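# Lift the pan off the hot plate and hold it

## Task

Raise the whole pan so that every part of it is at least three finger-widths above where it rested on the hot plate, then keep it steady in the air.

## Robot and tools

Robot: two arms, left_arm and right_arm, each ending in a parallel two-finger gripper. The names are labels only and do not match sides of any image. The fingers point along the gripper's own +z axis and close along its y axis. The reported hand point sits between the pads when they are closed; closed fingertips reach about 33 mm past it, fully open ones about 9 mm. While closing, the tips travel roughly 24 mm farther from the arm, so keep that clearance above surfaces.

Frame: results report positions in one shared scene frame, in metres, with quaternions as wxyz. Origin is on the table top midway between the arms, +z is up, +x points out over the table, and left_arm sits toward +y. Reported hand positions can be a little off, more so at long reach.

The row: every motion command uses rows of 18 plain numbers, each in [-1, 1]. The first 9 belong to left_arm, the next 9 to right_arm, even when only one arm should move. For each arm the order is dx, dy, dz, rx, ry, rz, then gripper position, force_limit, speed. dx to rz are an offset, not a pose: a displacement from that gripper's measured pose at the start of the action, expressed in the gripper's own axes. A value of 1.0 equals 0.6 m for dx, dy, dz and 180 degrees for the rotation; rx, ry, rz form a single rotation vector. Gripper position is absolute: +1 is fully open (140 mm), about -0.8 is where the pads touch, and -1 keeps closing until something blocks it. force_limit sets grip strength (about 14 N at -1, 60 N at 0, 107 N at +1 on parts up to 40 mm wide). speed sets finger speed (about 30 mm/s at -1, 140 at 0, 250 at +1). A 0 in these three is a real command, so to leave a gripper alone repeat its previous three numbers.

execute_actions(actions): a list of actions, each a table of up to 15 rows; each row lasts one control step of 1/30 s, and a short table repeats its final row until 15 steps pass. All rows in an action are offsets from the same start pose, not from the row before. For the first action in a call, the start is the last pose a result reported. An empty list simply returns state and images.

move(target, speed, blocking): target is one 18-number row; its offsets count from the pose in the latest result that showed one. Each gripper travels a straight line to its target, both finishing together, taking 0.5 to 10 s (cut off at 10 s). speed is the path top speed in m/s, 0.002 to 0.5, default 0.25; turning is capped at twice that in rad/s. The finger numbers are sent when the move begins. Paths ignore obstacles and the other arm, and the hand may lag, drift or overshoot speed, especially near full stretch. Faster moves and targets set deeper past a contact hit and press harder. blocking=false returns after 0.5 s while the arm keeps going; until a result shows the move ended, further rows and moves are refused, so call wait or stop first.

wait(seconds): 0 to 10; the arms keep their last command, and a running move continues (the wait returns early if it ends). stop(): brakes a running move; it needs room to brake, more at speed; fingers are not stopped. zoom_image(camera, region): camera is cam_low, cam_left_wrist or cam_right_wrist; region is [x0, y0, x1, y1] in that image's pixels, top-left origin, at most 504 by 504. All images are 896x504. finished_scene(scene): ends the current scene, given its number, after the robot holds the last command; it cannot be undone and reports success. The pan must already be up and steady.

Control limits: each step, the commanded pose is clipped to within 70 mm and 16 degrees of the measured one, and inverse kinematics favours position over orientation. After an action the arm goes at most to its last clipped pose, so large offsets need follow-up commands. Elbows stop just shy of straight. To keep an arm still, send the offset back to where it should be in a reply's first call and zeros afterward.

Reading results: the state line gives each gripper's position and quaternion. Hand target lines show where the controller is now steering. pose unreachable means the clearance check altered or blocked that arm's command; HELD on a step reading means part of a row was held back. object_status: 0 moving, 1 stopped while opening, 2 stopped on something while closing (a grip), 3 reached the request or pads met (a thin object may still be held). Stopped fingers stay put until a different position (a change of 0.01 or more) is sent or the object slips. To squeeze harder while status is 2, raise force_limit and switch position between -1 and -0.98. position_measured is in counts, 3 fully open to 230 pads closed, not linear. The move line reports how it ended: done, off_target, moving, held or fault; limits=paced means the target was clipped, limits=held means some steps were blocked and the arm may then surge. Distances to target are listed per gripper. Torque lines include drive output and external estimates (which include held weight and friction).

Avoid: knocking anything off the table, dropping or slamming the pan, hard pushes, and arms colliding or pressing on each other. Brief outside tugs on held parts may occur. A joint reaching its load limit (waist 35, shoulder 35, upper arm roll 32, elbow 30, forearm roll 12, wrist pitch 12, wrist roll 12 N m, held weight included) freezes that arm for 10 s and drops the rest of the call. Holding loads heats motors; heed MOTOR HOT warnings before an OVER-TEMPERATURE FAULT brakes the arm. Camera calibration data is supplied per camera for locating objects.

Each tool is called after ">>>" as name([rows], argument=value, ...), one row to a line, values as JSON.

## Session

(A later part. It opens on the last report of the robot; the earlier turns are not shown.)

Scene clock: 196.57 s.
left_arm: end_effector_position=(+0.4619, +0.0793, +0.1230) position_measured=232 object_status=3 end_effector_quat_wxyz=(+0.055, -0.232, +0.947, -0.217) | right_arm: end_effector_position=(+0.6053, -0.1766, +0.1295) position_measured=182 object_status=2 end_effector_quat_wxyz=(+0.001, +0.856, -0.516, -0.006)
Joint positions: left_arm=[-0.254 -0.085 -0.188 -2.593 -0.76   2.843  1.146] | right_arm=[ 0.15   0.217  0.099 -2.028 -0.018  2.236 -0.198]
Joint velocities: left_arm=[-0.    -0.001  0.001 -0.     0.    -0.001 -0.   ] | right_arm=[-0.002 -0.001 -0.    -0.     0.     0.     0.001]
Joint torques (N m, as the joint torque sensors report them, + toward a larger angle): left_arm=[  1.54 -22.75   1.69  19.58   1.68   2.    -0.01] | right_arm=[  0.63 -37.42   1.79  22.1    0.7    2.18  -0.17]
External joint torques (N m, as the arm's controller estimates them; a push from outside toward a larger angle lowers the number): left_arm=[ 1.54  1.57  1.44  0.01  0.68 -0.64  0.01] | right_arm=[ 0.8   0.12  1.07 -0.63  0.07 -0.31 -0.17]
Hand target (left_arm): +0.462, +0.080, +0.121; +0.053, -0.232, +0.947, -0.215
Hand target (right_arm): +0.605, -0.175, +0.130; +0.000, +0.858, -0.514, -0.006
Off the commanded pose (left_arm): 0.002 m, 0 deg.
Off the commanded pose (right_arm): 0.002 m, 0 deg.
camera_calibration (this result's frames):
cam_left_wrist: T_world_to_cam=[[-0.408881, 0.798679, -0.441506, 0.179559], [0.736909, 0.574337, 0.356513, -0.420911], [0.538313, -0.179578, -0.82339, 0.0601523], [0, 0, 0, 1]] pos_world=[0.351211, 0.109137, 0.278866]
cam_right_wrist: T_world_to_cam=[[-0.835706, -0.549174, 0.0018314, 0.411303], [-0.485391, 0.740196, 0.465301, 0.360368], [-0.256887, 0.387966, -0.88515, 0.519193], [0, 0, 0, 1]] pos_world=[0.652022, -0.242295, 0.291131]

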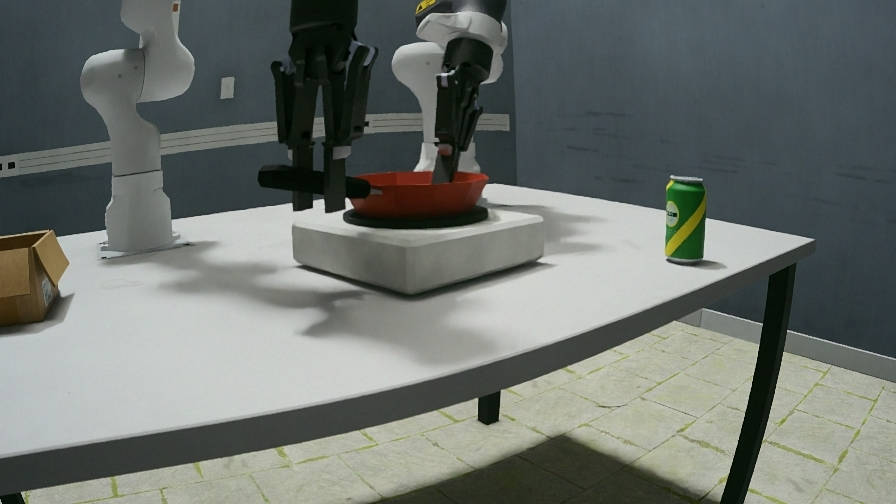

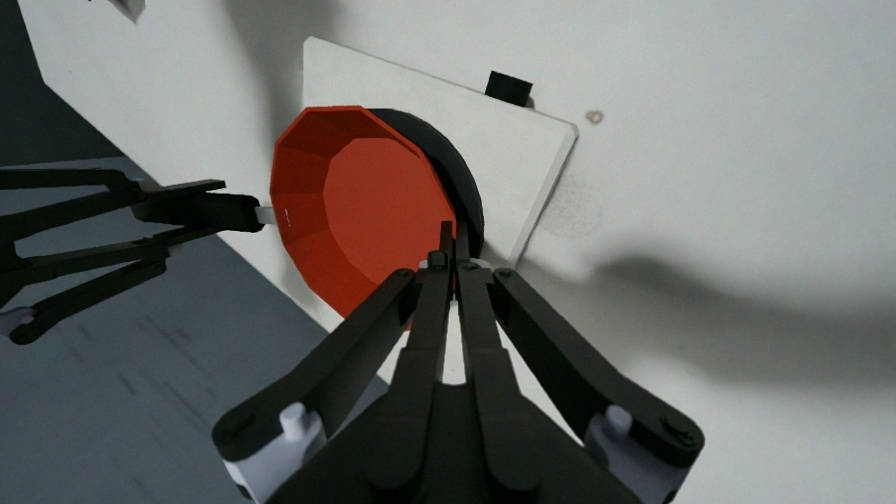

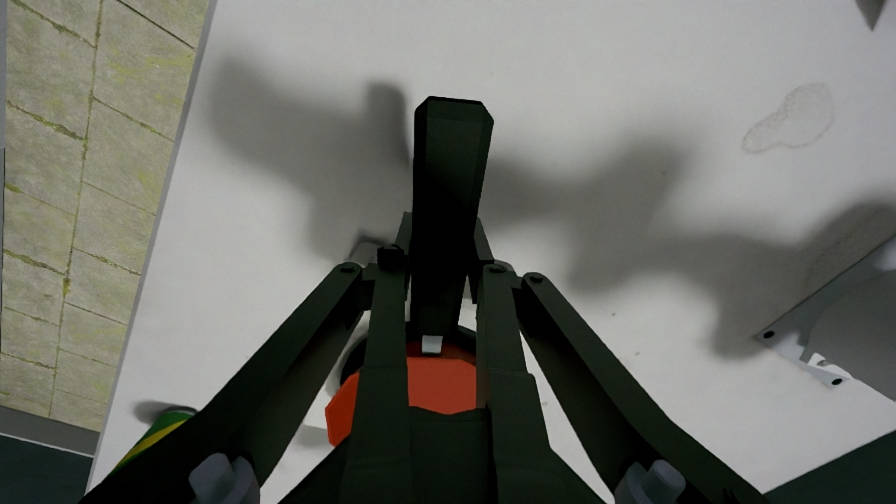

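>>> move(target=[-0.0005,-0.0618,-0.1275,0,0,0,-1,0.8,-0.3, -0.0013,0.0011,-0.1417,0,0,0,-1,0.8,-0.3], speed=0.1)

Scene clock: 206.07 s.
left_arm: end_effector_position=(+0.4618, +0.0805, +0.2064) position_measured=232 object_status=3 end_effector_quat_wxyz=(+0.056, -0.228, +0.948, -0.215) | right_arm: end_effector_position=(+0.6050, -0.1767, +0.2124) position_measured=182 object_status=2 end_effector_quat_wxyz=(+0.000, +0.855, -0.518, -0.006)
Joint positions: left_arm=[-0.169 -0.274 -0.218 -2.552 -0.556  2.621  0.952] | right_arm=[ 0.148  0.124  0.1   -1.929 -0.005  2.045 -0.201]
Joint velocities: left_arm=[ 0.005 -0.003 -0.008  0.001  0.002 -0.012 -0.017] | right_arm=[-0.001 -0.001  0.    -0.001  0.    -0.008 -0.004]
Joint torques (N m, as the joint torque sensors report them, + toward a larger angle): left_arm=[  0.07 -21.56   0.81  22.88   1.98   2.04  -0.38] | right_arm=[ -0.24 -36.38   0.79  25.4    1.16   1.71  -0.35]
External joint torques (N m, as the arm's controller estimates them; a push from outside toward a larger angle lowers the number): left_arm=[-0.04 -1.13 -0.52  0.36  1.13 -0.8  -0.35] | right_arm=[-0.18 -0.71  0.33  1.45  0.44 -0.78 -0.35]
Hand target (left_arm): +0.462, +0.080, +0.208; +0.056, -0.231, +0.947, -0.215
Hand target (right_arm): +0.604, -0.176, +0.215; -0.000, +0.857, -0.516, -0.006
Off the commanded pose (left_arm): 0.002 m, 0 deg.
Off the commanded pose (right_arm): 0.002 m, 0 deg.
move: done
camera_calibration (this result's frames):
cam_left_wrist: T_world_to_cam=[[-0.402157, 0.802897, -0.440029, 0.211635], [0.739145, 0.568331, 0.361474, -0.45281], [0.540309, -0.179876, -0.822016, 0.127923], [0, 0, 0, 1]] pos_world=[0.350685, 0.110435, 0.36196]
cam_right_wrist: T_world_to_cam=[[-0.838272, -0.545252, 0.000819106, 0.413286], [-0.48224, 0.742096, 0.465552, 0.320197], [-0.254451, 0.389864, -0.88502, 0.591357], [0, 0, 0, 1]] pos_world=[0.651329, -0.242821, 0.373956]

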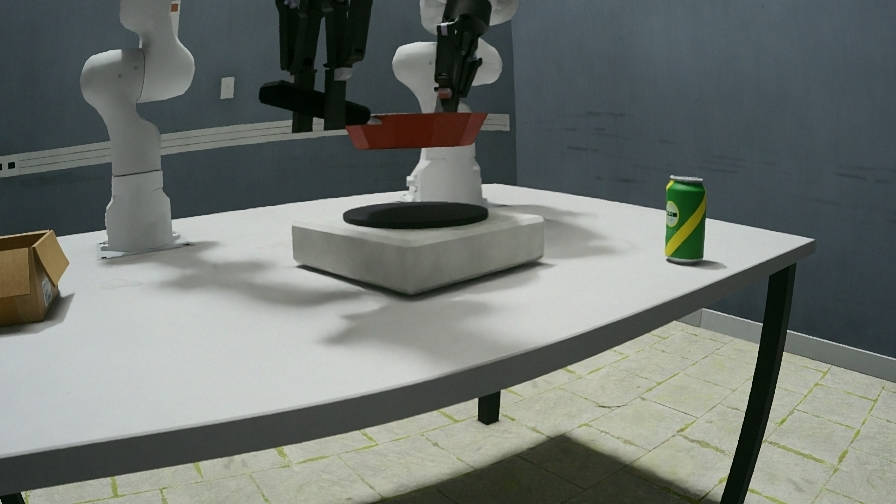

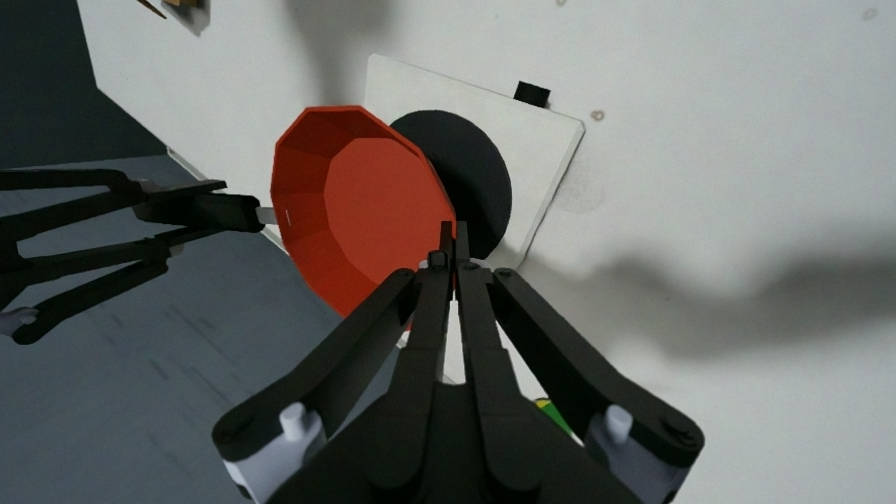

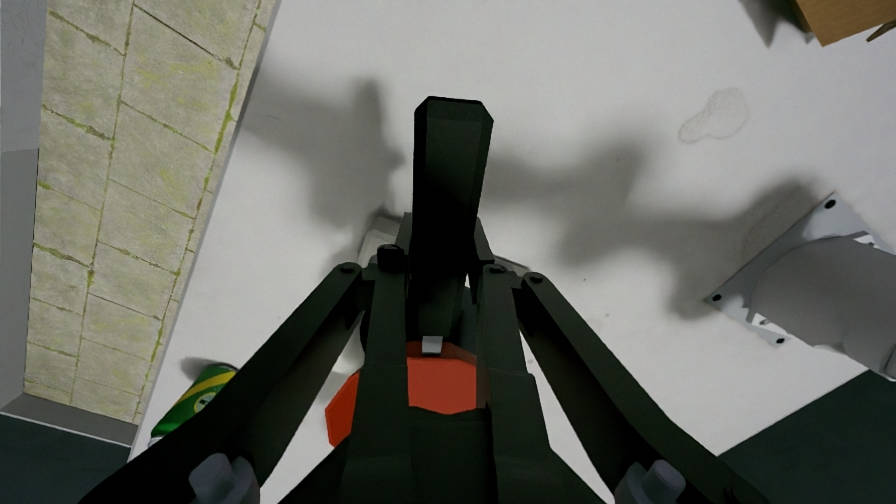

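The pan is up about 8.3 cm and level. One more check that it has settled.

>>> execute_actions(actions=[])

Scene clock: 208.87 s.
left_arm: end_effector_position=(+0.4612, +0.0801, +0.2065) position_measured=232 object_status=3 end_effector_quat_wxyz=(+0.056, -0.229, +0.948, -0.215) | right_arm: end_effector_position=(+0.6046, -0.1770, +0.2123) position_measured=182 object_status=2 end_effector_quat_wxyz=(+0.001, +0.855, -0.518, -0.006)
Joint positions: left_arm=[-0.169 -0.275 -0.219 -2.551 -0.555  2.619  0.949] | right_arm=[ 0.148  0.124  0.1   -1.929 -0.005  2.044 -0.202]
Joint velocities: left_arm=[ 0.     0.    -0.    -0.001 -0.001 -0.     0.001] | right_arm=[-0.001  0.     0.     0.002  0.     0.001 -0.001]
Joint torques (N m, as the joint torque sensors report them, + toward a larger angle): left_arm=[  0.73 -21.64   0.36  22.94   1.9    2.22  -0.56] | right_arm=[  0.44 -36.41   0.9   25.25   1.25   1.61  -0.27]
External joint torques (N m, as the arm's controller estimates them; a push from outside toward a larger angle lowers the number): left_arm=[ 0.71 -1.21 -0.88  0.45  1.04 -0.6  -0.54] | right_arm=[ 0.47 -0.62  0.41  1.22  0.53 -0.89 -0.27]
Hand target (left_arm): +0.462, +0.080, +0.208; +0.056, -0.231, +0.947, -0.215
Hand target (right_arm): +0.604, -0.176, +0.215; -0.000, +0.857, -0.516, -0.006
Off the commanded pose (left_arm): 0.002 m, 0 deg.
Off the commanded pose (right_arm): 0.002 m, 0 deg.
camera_calibration (this result's frames):
cam_left_wrist: T_world_to_cam=[[-0.403907, 0.802464, -0.439217, 0.212389], [0.739285, 0.569119, 0.359947, -0.452011], [0.538811, -0.179322, -0.82312, 0.129102], [0, 0, 0, 1]] pos_world=[0.350389, 0.109965, 0.362251]
cam_right_wrist: T_world_to_cam=[[-0.83785, -0.545896, 0.00205604, 0.412217], [-0.482229, 0.741887, 0.465895, 0.320138], [-0.255856, 0.389359, -0.884837, 0.591981], [0, 0, 0, 1]] pos_world=[0.651218, -0.242971, 0.373809]

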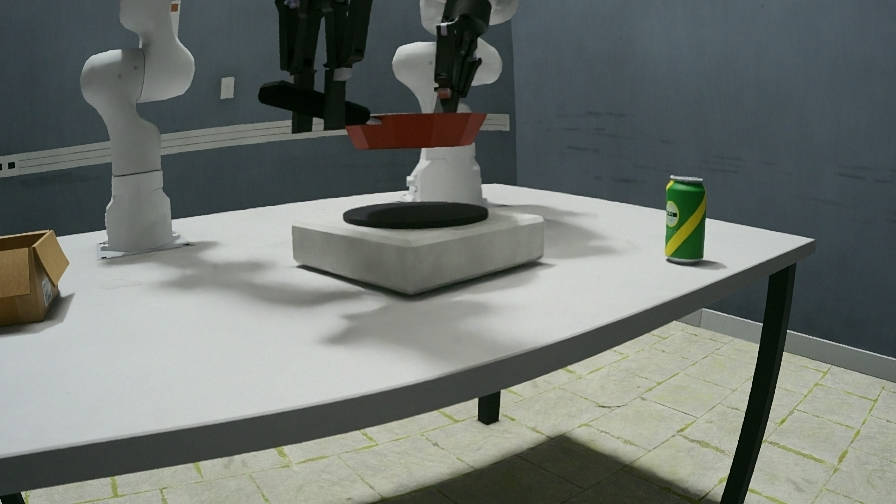

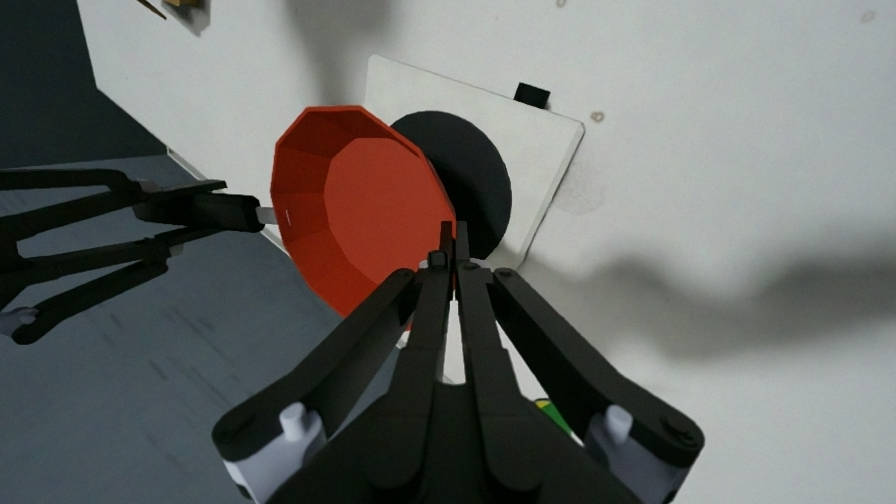

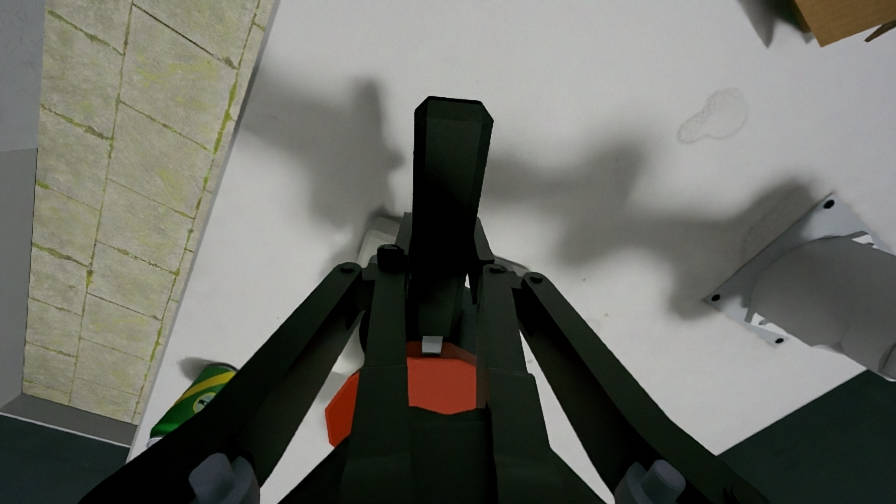

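>>> finished_scene(scene=2)

The scene is finished: the task was done.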